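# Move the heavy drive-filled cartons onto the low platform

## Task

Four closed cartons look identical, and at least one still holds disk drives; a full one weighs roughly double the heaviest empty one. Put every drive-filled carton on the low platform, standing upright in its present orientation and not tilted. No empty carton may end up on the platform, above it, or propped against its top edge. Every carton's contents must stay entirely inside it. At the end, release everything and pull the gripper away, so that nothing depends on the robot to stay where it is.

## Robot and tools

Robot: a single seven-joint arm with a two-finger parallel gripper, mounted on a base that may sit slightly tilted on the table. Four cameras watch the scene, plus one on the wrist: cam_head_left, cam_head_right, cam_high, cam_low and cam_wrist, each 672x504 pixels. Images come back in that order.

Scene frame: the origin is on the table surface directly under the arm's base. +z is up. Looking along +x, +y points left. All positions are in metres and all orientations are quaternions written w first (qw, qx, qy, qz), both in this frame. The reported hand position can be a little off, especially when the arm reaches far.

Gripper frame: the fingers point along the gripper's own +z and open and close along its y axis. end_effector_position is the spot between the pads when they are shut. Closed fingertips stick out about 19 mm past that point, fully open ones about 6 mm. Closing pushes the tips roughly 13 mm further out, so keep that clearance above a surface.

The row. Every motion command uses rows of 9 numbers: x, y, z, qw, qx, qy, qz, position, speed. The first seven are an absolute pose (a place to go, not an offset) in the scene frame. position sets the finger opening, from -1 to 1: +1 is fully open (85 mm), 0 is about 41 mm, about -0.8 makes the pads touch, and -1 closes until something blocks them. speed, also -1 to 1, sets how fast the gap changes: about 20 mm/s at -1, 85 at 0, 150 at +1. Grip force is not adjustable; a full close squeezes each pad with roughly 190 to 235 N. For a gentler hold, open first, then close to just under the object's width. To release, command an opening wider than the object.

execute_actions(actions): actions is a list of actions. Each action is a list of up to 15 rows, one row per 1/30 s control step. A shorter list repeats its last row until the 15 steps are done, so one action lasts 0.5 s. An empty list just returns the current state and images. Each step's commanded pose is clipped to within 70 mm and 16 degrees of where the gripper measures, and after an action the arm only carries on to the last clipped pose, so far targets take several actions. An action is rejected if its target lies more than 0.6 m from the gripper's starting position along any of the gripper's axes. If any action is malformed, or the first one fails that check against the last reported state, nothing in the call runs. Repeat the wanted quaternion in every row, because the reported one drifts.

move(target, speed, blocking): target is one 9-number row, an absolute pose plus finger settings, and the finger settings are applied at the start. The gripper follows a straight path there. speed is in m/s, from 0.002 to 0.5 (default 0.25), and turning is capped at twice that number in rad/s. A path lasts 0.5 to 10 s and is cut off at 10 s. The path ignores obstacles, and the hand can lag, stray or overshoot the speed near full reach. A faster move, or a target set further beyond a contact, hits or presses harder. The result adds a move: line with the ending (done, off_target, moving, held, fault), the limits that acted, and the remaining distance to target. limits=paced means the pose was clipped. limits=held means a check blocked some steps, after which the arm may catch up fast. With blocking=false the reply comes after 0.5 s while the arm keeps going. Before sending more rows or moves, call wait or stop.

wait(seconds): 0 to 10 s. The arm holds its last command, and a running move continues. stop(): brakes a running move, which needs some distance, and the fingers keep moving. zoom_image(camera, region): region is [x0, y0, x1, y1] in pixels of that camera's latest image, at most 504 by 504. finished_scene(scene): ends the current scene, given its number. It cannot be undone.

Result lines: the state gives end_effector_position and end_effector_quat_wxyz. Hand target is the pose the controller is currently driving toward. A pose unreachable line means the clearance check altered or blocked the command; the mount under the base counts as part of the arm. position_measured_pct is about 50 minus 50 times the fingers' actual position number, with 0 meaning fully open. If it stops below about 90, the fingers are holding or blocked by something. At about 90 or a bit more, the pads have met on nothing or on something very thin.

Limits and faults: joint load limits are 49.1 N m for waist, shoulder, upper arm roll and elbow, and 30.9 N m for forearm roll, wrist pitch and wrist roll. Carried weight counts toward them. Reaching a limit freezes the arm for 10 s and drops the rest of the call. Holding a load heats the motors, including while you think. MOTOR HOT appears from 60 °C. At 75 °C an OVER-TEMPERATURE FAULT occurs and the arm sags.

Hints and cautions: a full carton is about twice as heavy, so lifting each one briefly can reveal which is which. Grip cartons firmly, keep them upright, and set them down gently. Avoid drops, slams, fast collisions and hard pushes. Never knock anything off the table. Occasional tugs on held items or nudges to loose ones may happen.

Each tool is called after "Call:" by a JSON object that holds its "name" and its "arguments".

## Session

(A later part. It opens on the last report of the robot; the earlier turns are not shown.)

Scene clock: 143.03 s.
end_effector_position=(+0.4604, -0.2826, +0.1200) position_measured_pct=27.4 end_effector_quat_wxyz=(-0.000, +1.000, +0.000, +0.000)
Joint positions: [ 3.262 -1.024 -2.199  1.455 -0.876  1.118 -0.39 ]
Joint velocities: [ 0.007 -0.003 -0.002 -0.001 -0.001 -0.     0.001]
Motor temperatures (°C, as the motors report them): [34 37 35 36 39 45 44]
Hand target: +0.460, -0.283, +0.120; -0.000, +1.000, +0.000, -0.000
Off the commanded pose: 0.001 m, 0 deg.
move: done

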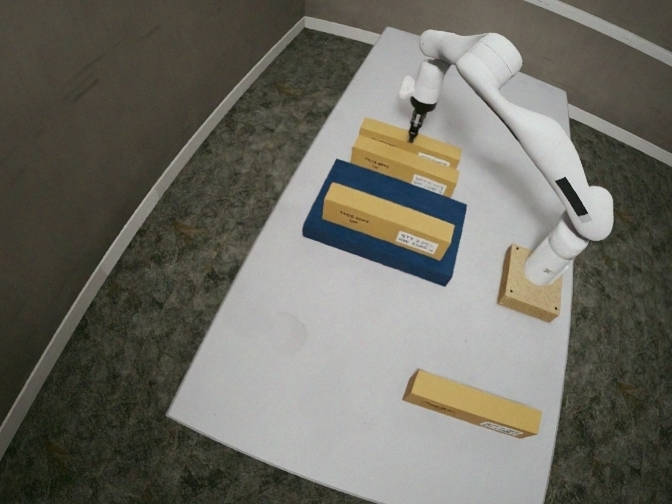

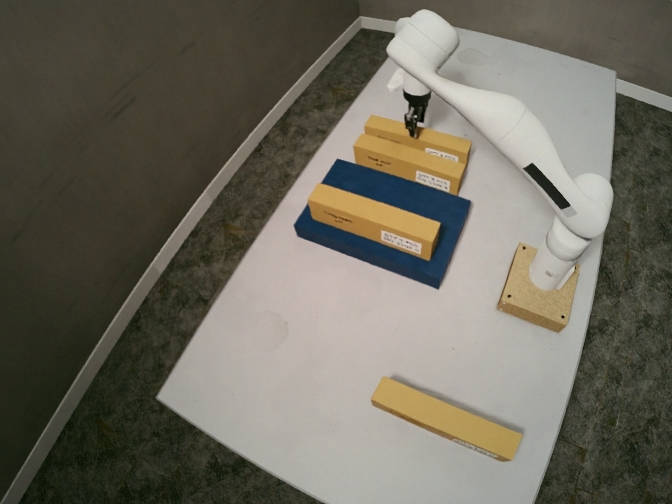

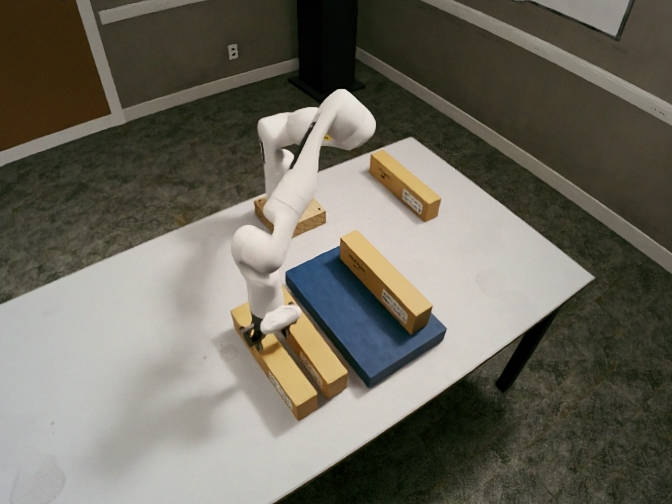

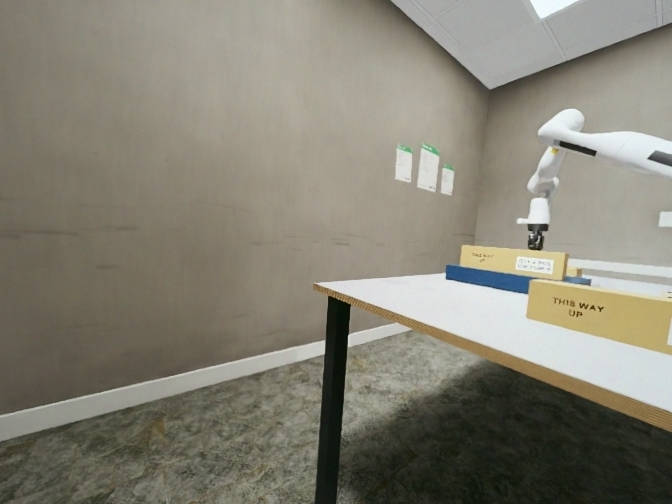

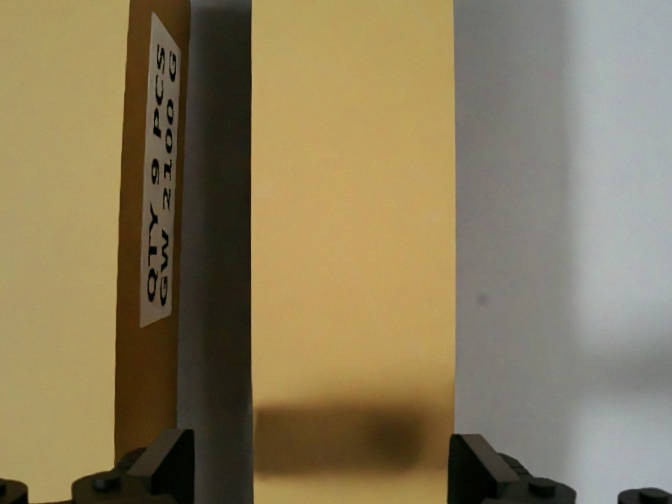

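Call:
{"name": "move", "arguments": {"target": [0.46,-0.292,0.12,0,1,0,0,0.5,0], "speed": 0.1}}

Call:
{"name": "move", "arguments": {"target": [0.46,-0.292,0.085,0,1,0,0,0.5,0], "speed": 0.05}}

Scene clock: 143.87 s.
end_effector_position=(+0.4601, -0.2919, +0.1200) position_measured_pct=25.0 end_effector_quat_wxyz=(-0.000, +1.000, +0.000, +0.000)
Joint positions: [ 3.283 -1.03  -2.201  1.436 -0.875  1.126 -0.385]
Joint velocities: [ 0.002 -0.001  0.001 -0.    -0.001 -0.    -0.001]
Motor temperatures (°C, as the motors report them): [34 37 35 36 39 45 44]
Hand target: +0.460, -0.292, +0.120; -0.000, +1.000, +0.000, -0.000
Off the commanded pose: 0.000 m, 0 deg.
move: done

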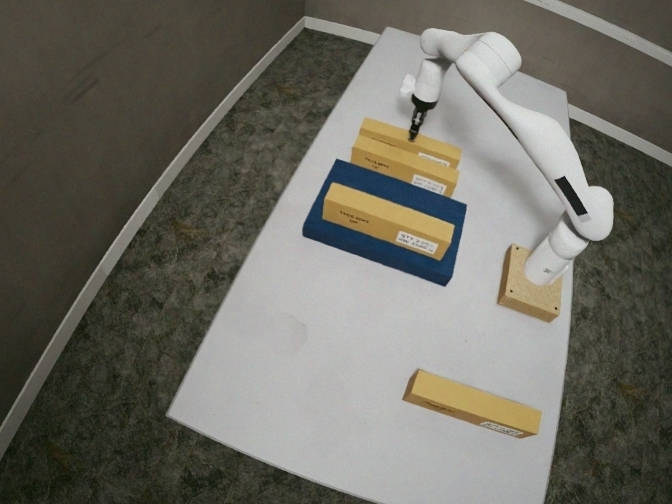

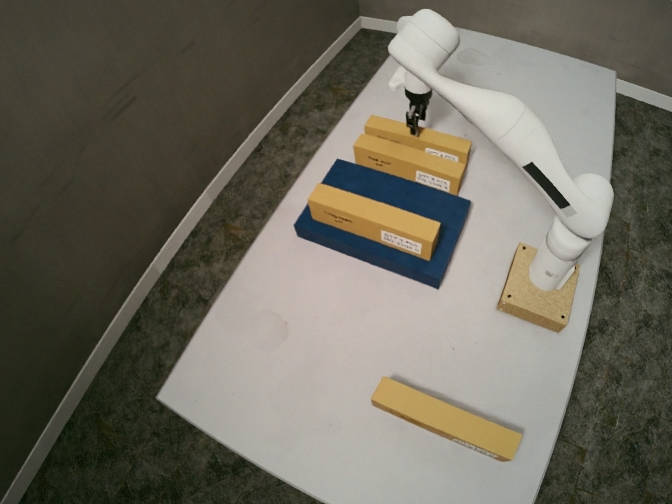

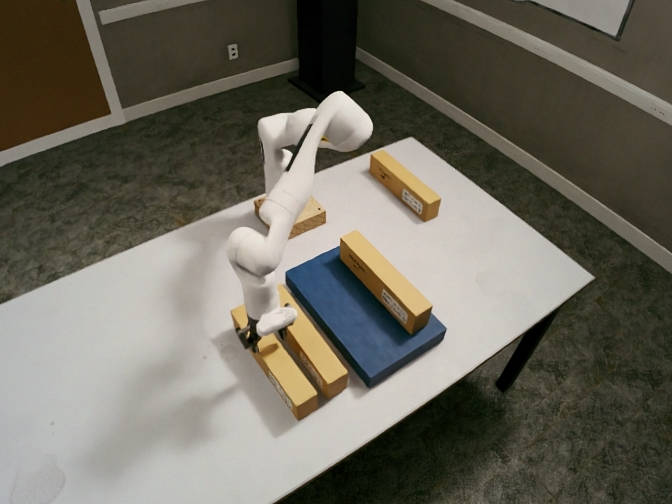

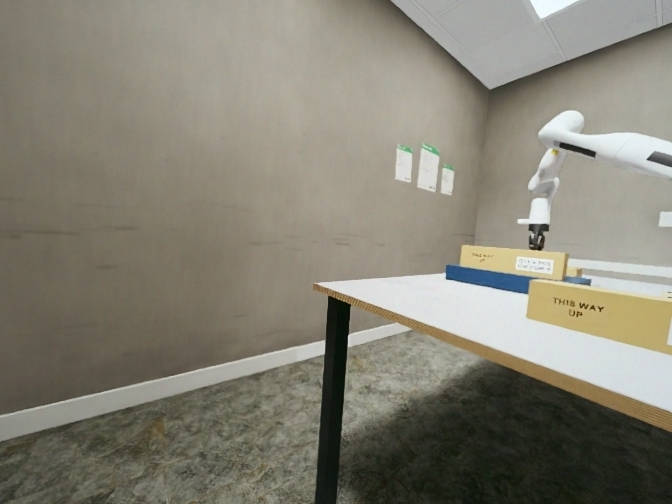

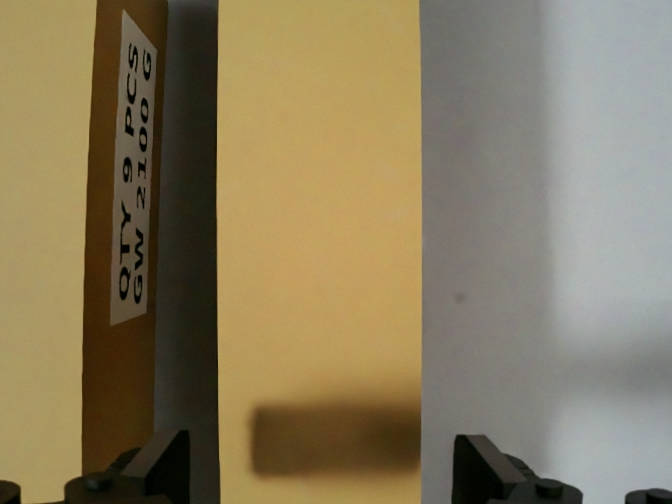

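Scene clock: 144.83 s.
end_effector_position=(+0.4600, -0.2920, +0.0851) position_measured_pct=25.0 end_effector_quat_wxyz=(+0.000, +1.000, -0.000, +0.000)
Joint positions: [ 3.294 -1.079 -2.235  1.456 -0.917  1.064 -0.358]
Joint velocities: [ 0.001 -0.001  0.001  0.    -0.001 -0.002 -0.   ]
Motor temperatures (°C, as the motors report them): [34 37 35 36 39 45 44]
Hand target: +0.460, -0.292, +0.085; +0.000, +1.000, -0.000, -0.000
Off the commanded pose: 0.000 m, 0 deg.
move: done

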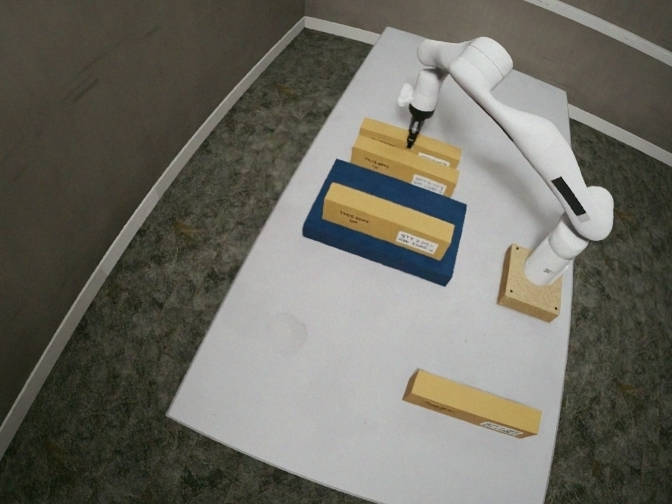

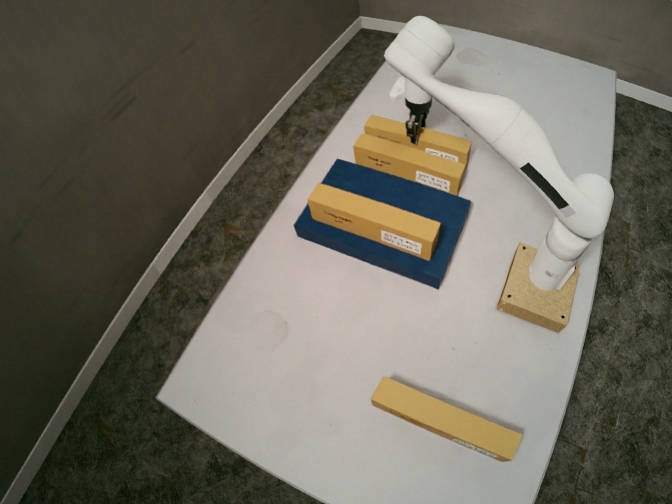

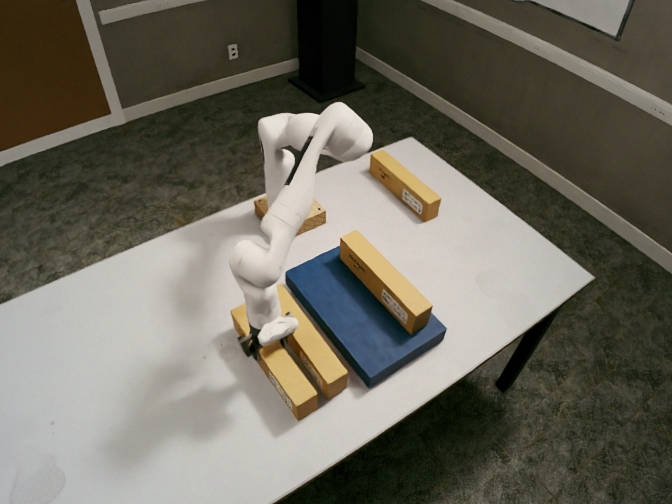

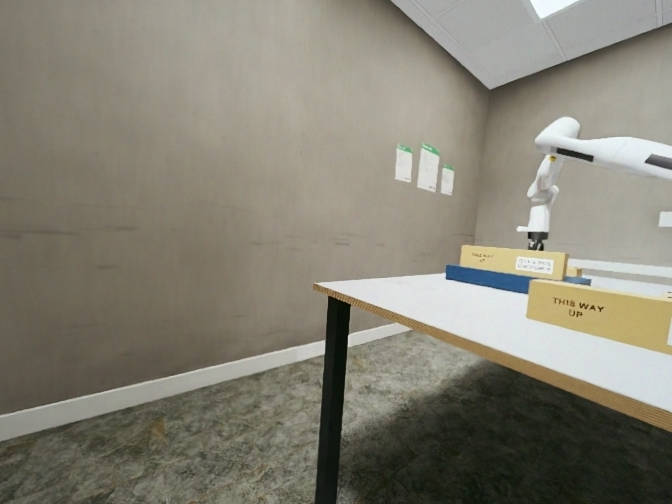

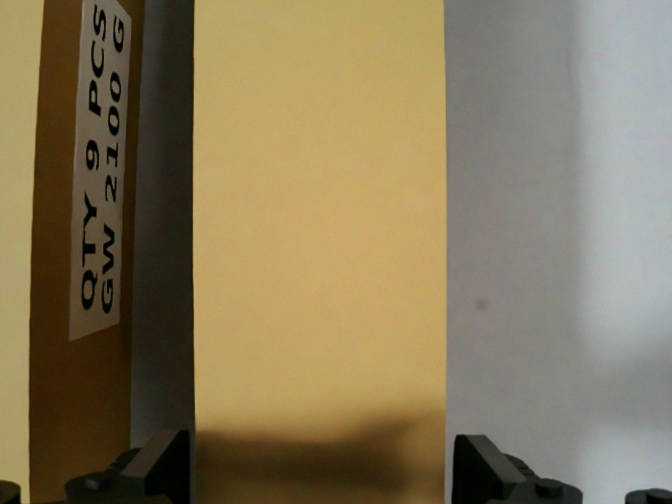

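Call:
{"name": "move", "arguments": {"target": [0.46,-0.292,0.05,0,1,0,0,0.5,0], "speed": 0.05}}

Call:
{"name": "move", "arguments": {"target": [0.46,-0.292,0.05,0,1,0,0,-1,0]}}

Call:
{"name": "move", "arguments": {"target": [0.46,-0.292,0.10,0,1,0,0,-1,0], "speed": 0.05}}

Scene clock: 145.93 s.
end_effector_position=(+0.4600, -0.2920, +0.0501) position_measured_pct=25.0 end_effector_quat_wxyz=(+0.000, +1.000, -0.000, +0.000)
Joint positions: [ 3.307 -1.13  -2.271  1.467 -0.959  1.007 -0.332]
Joint velocities: [ 0.002 -0.002 -0.    -0.     0.001  0.001  0.   ]
Motor temperatures (°C, as the motors report them): [34 37 35 36 39 45 44]
Hand target: +0.460, -0.292, +0.050; +0.000, +1.000, -0.000, -0.000
Off the commanded pose: 0.000 m, 0 deg.
move: done

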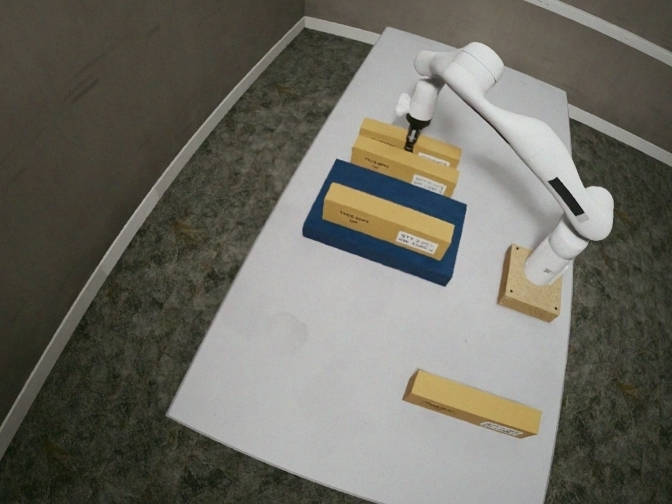

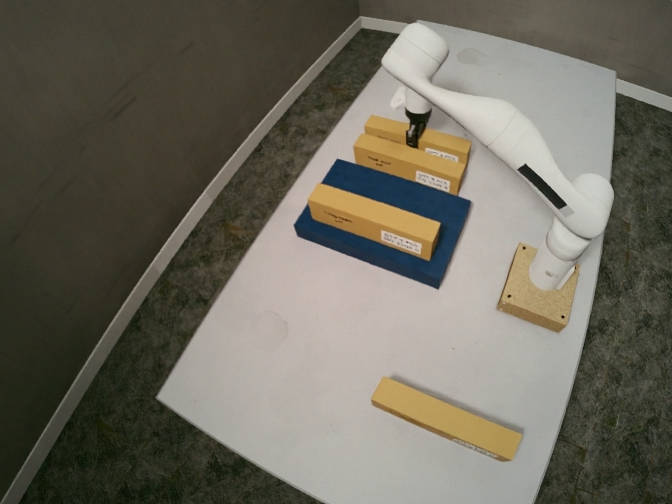

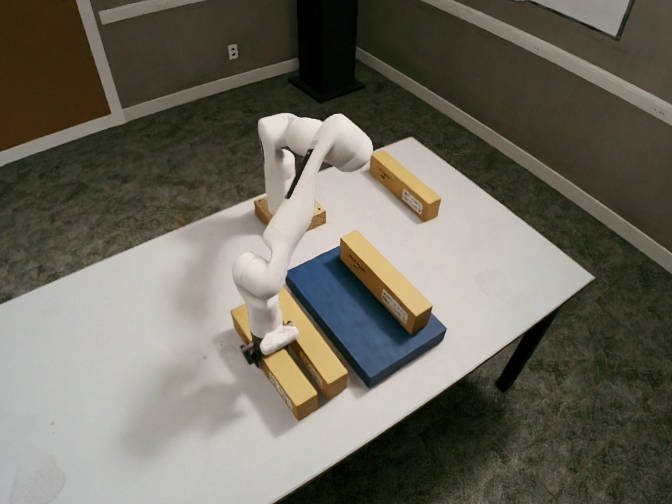

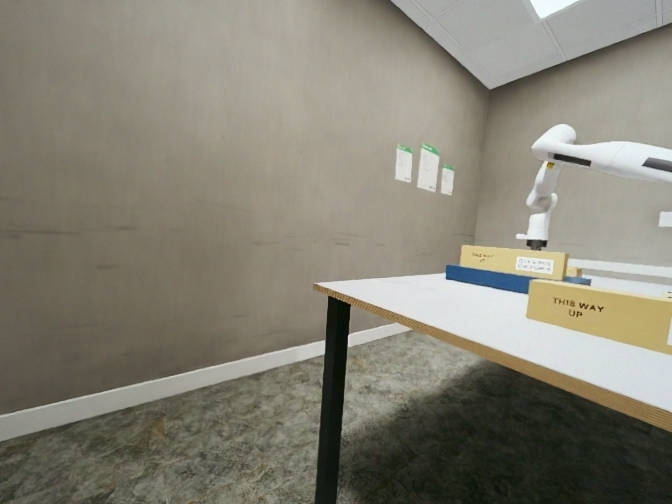

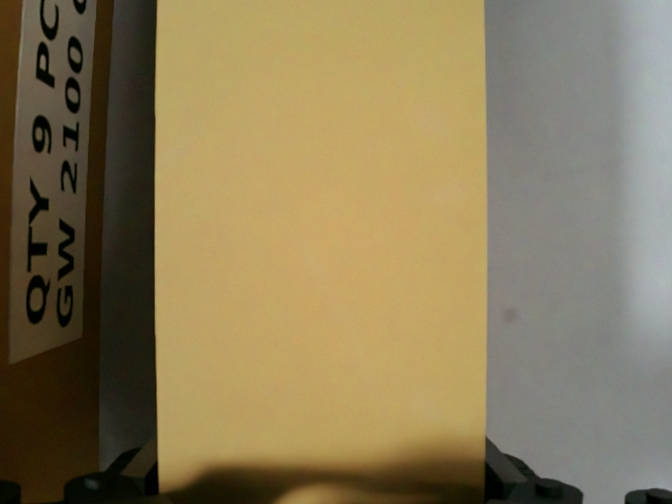

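Scene clock: 146.63 s.
end_effector_position=(+0.4601, -0.2918, +0.0508) position_measured_pct=36.5 end_effector_quat_wxyz=(-0.000, +1.000, +0.000, +0.000)
Joint positions: [ 3.307 -1.129 -2.271  1.467 -0.958  1.008 -0.331]
Joint velocities: [ 0.001  0.     0.002  0.    -0.     0.    -0.   ]
Motor temperatures (°C, as the motors report them): [34 37 35 36 39 45 44]
Hand target: +0.460, -0.292, +0.050; -0.000, +1.000, +0.000, -0.000
Off the commanded pose: 0.001 m, 0 deg.
move: done

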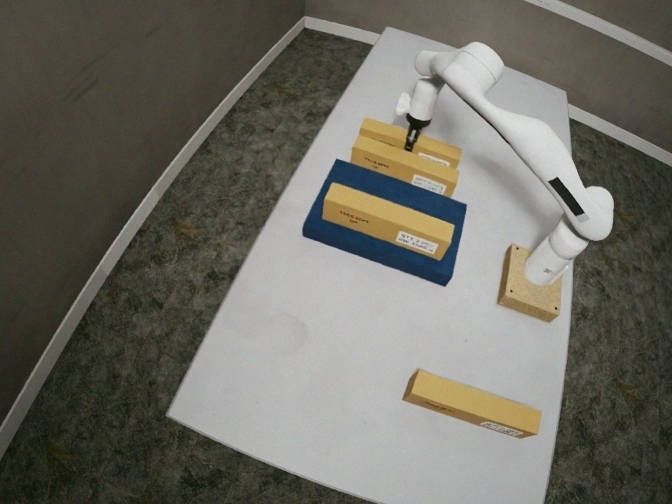

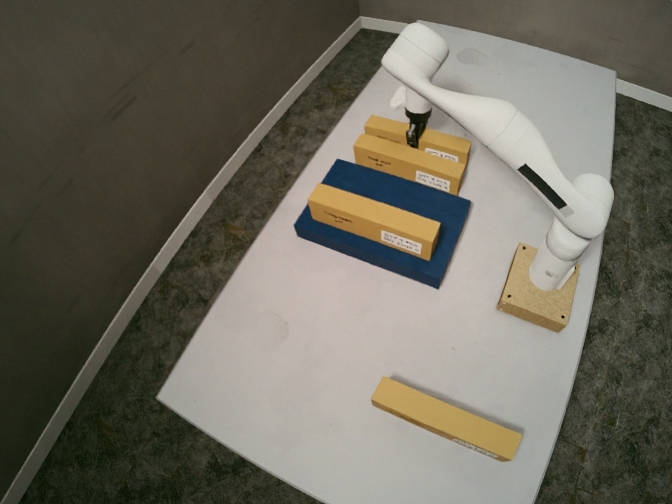

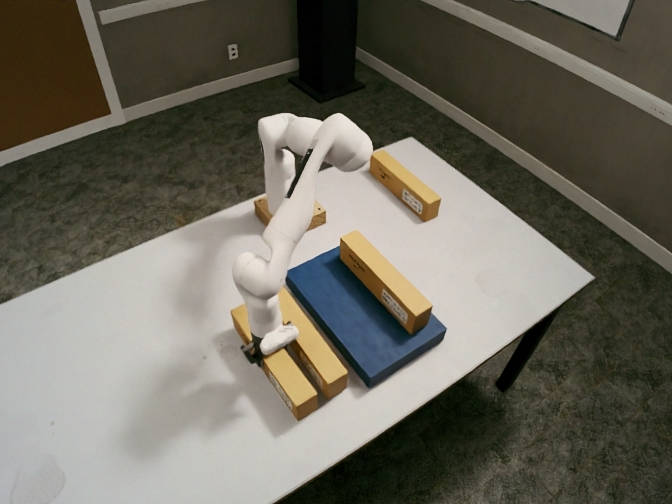

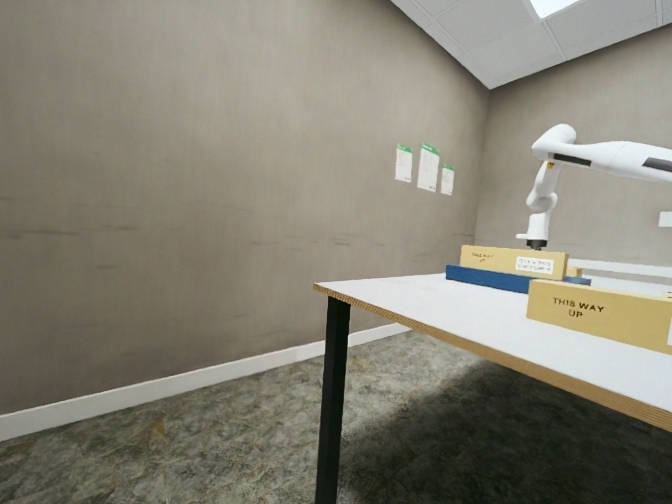

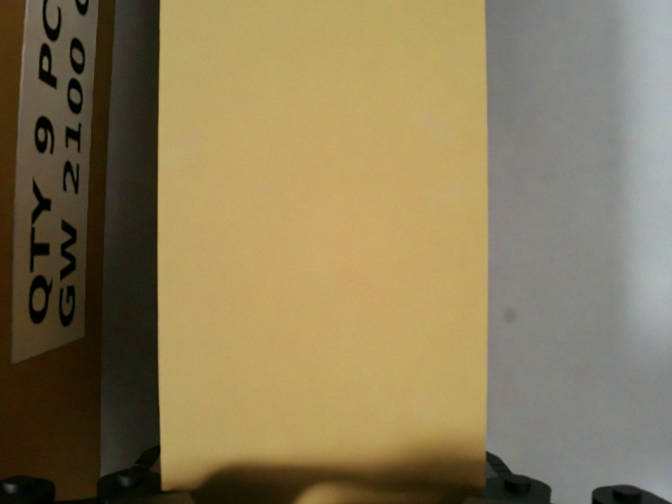

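Scene clock: 147.90 s.
end_effector_position=(+0.4580, -0.2903, +0.0957) position_measured_pct=36.5 end_effector_quat_wxyz=(-0.002, +1.000, -0.000, -0.004)
Joint positions: [ 3.289 -1.065 -2.223  1.45  -0.899  1.091 -0.369]
Joint velocities: [-0.002  0.    -0.     0.    -0.     0.002  0.001]
Motor temperatures (°C, as the motors report them): [34 37 35 36 39 45 44]
Hand target: +0.460, -0.292, +0.100; -0.000, +1.000, +0.000, +0.000
Off the commanded pose: 0.005 m, 1 deg.
move: off_target

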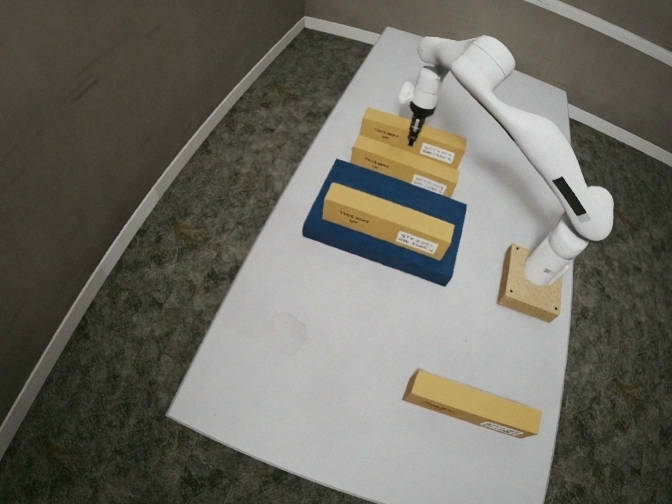

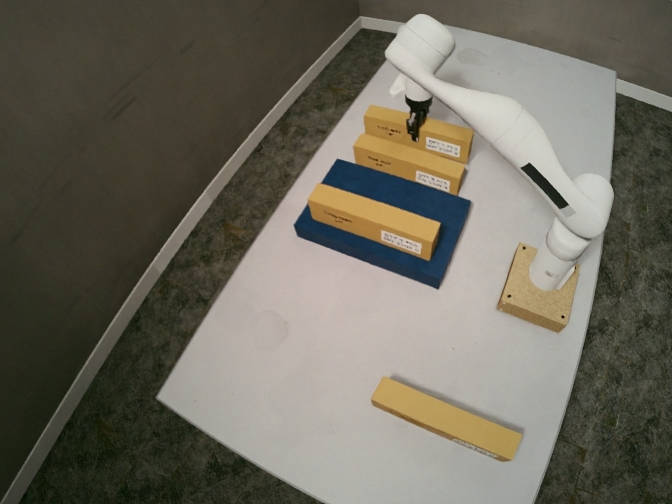

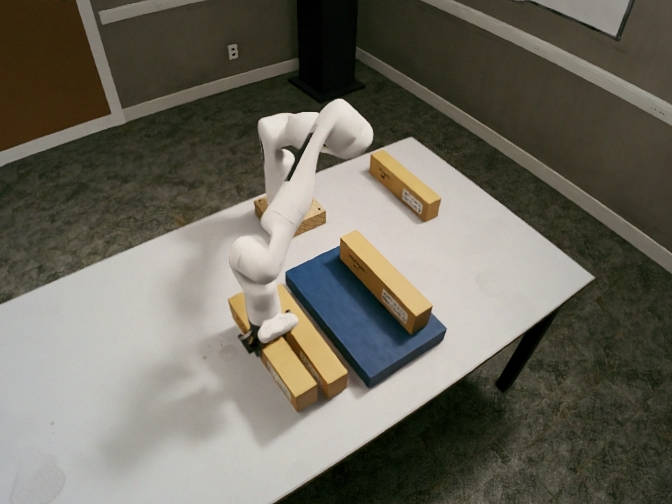

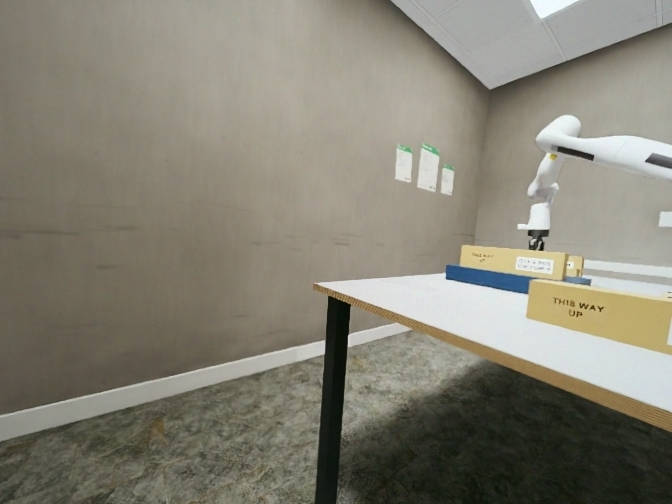

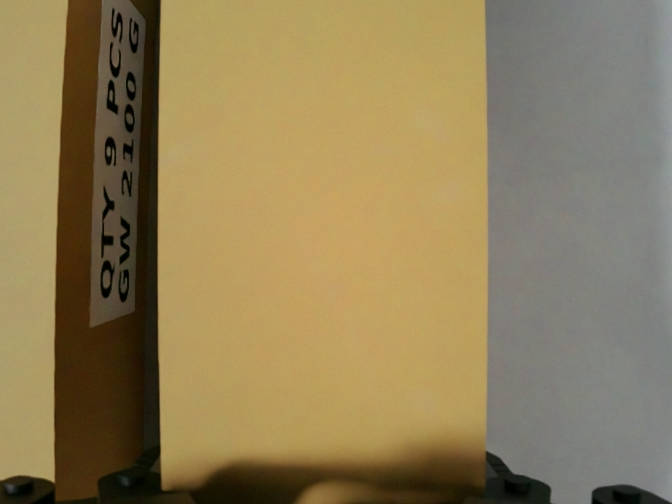

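Call:
{"name": "move", "arguments": {"target": [0.46,-0.292,0.22,0,1,0,0,-1,0], "speed": 0.1}}

Call:
{"name": "move", "arguments": {"target": [0.455,0.06,0.22,0,1,0,0,-1,0], "speed": 0.15}}

Call:
{"name": "wait", "arguments": {"seconds": 1}}

Scene clock: 149.60 s.
end_effector_position=(+0.4590, -0.2905, +0.2156) position_measured_pct=36.5 end_effector_quat_wxyz=(-0.002, +1.000, +0.000, -0.004)
Joint positions: [ 3.266 -0.914 -2.119  1.329 -0.768  1.322 -0.466]
Joint velocities: [-0.    -0.     0.003  0.    -0.004  0.001  0.001]
Motor temperatures (°C, as the motors report them): [34 38 35 36 39 45 44]
Hand target: +0.460, -0.292, +0.220; -0.000, +1.000, +0.000, +0.000
Off the commanded pose: 0.005 m, 1 deg.
move: off_target

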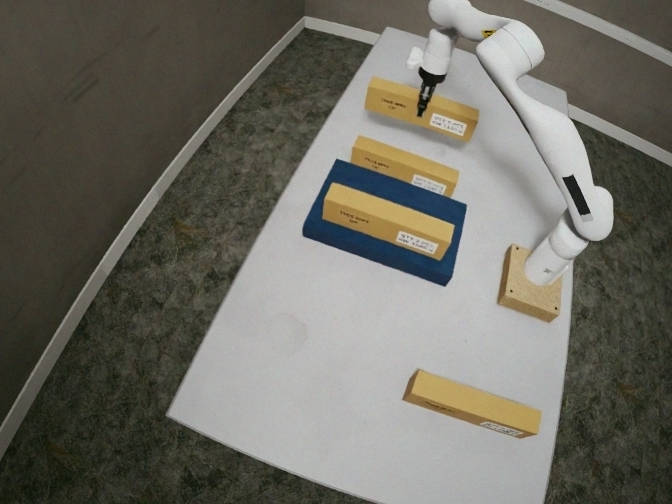

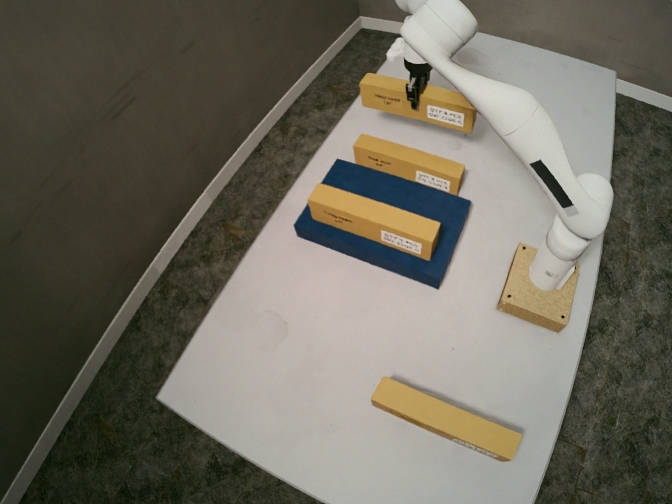

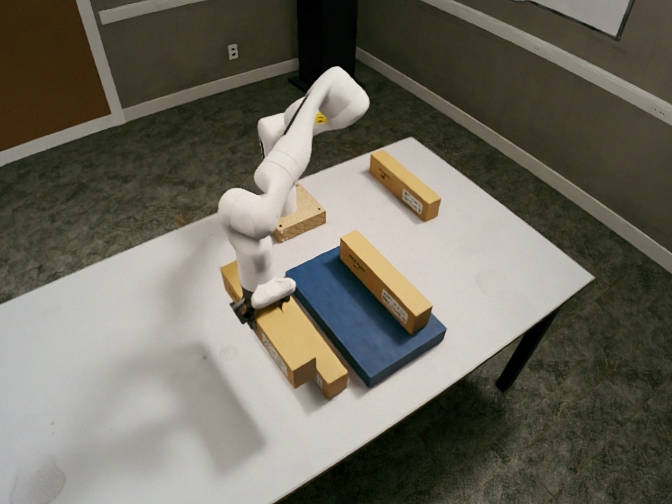

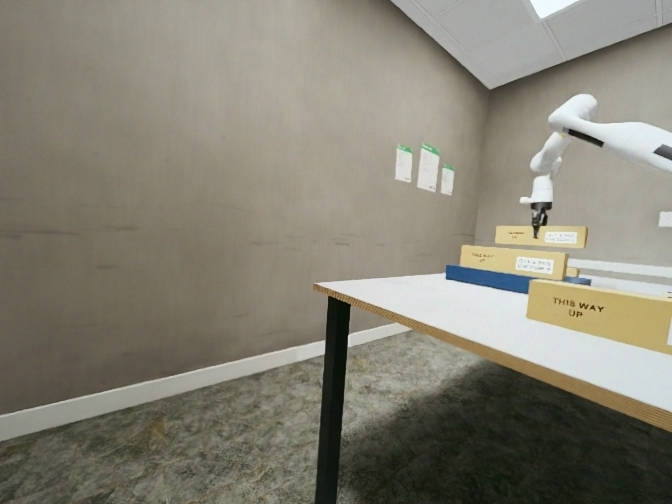

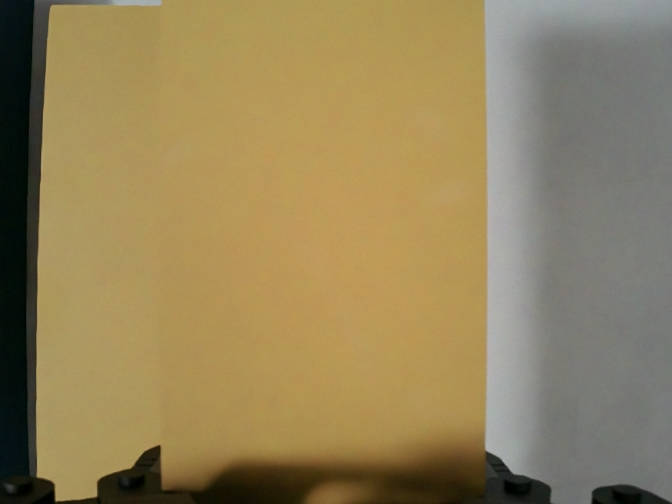

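Scene clock: 152.27 s.
end_effector_position=(+0.4524, +0.0603, +0.2175) position_measured_pct=36.5 end_effector_quat_wxyz=(+0.001, +1.000, -0.001, -0.003)
Joint positions: [ 2.4   -0.81  -1.988  1.66  -0.781  1.215 -1.022]
Joint velocities: [-0.008 -0.001 -0.005 -0.    -0.002  0.001 -0.001]
Motor temperatures (°C, as the motors report them): [34 38 35 36 39 45 44]
Hand target: +0.454, +0.060, +0.220; +0.000, +1.000, -0.000, +0.000
Off the commanded pose: 0.004 m, 0 deg.
move: off_target

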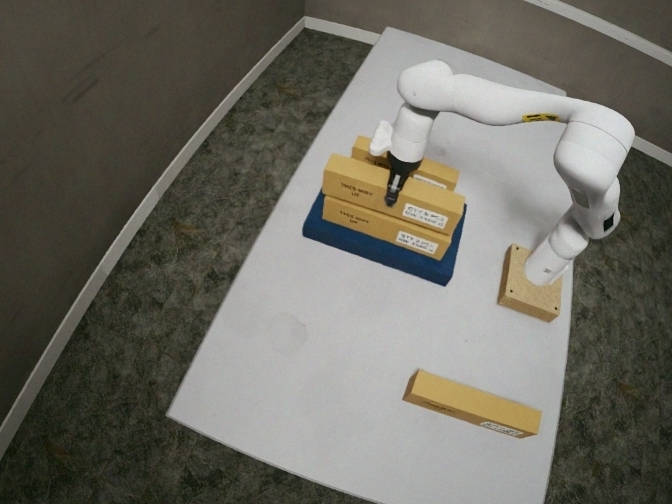

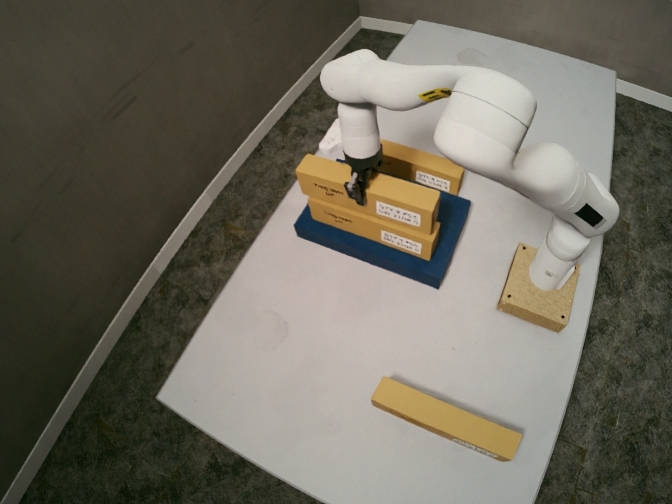

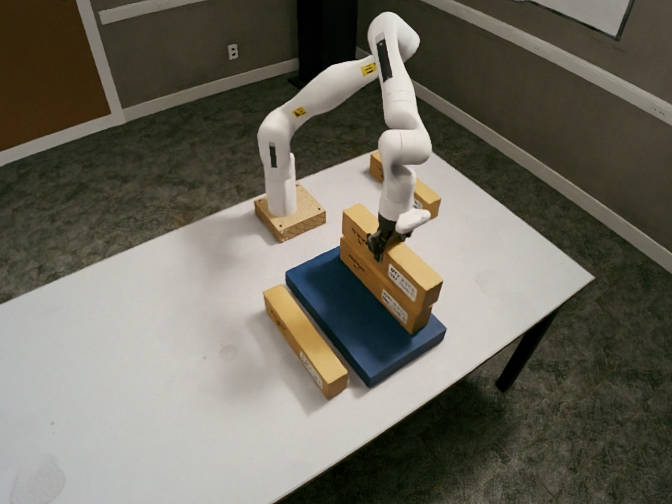

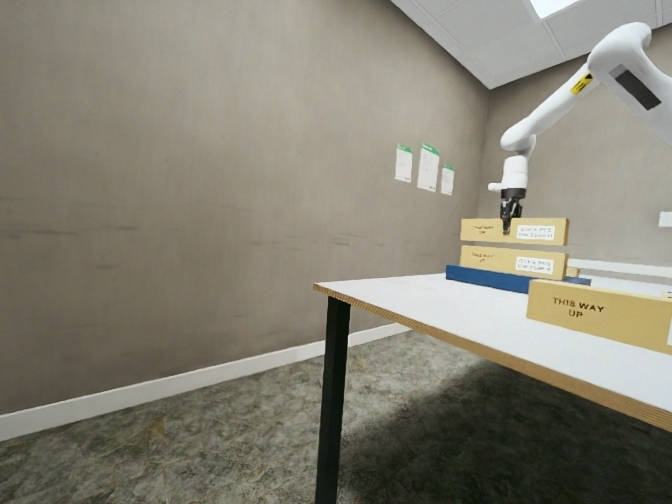

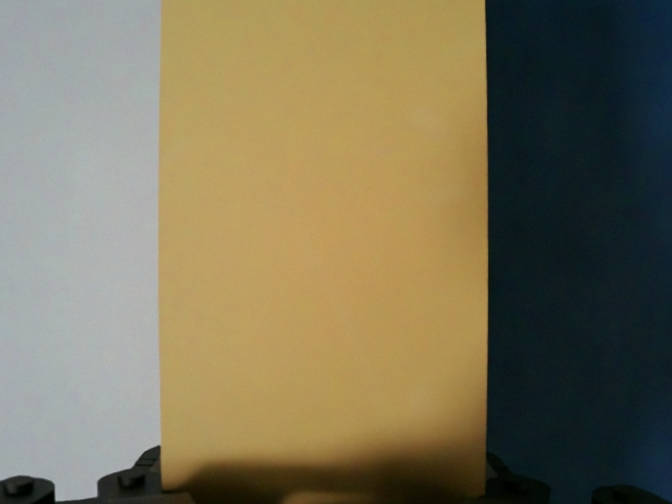

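Scene clock: 153.27 s.
end_effector_position=(+0.4523, +0.0607, +0.2174) position_measured_pct=36.5 end_effector_quat_wxyz=(+0.001, +1.000, -0.000, -0.003)
Joint positions: [ 2.399 -0.81  -1.988  1.66  -0.781  1.215 -1.022]
Joint velocities: [ 0.001  0.    -0.     0.    -0.001 -0.001 -0.   ]
Motor temperatures (°C, as the motors report them): [34 38 35 36 39 45 44]
Hand target: +0.454, +0.060, +0.220; +0.000, +1.000, -0.000, +0.000
Off the commanded pose: 0.004 m, 0 deg.
wait: 1.00 s; at rest by 0.17 s

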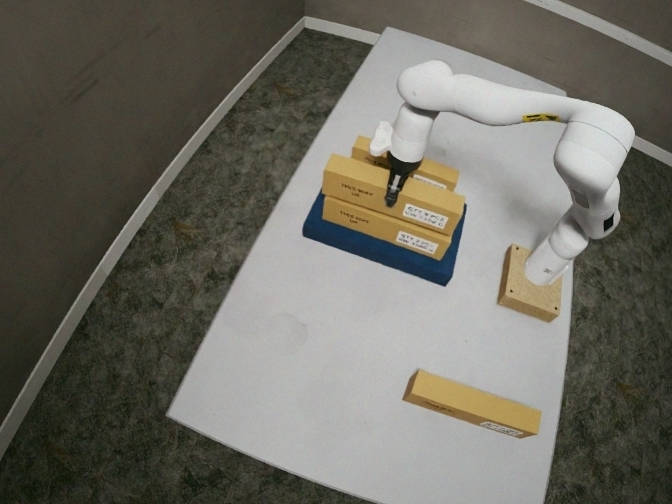

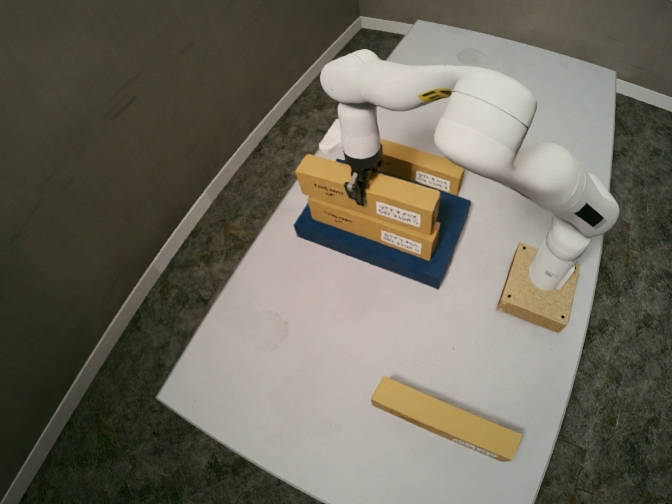

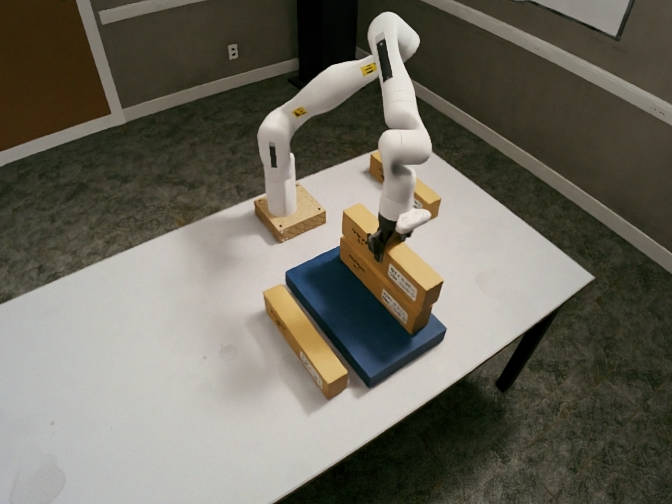

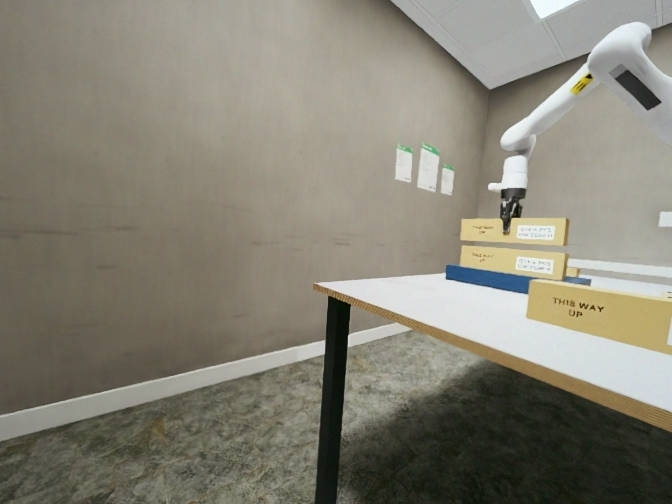

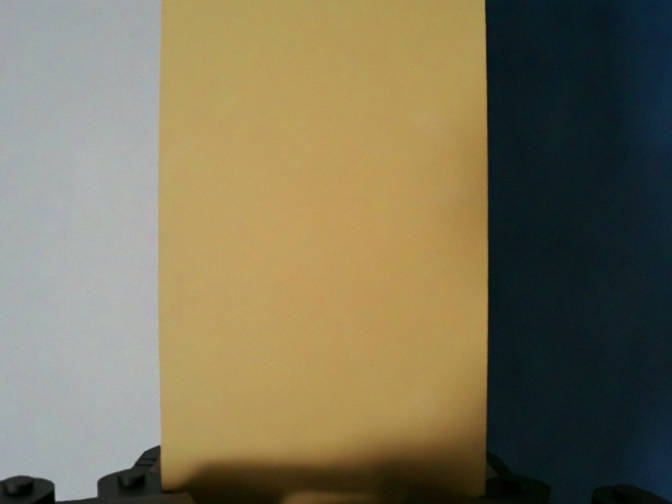

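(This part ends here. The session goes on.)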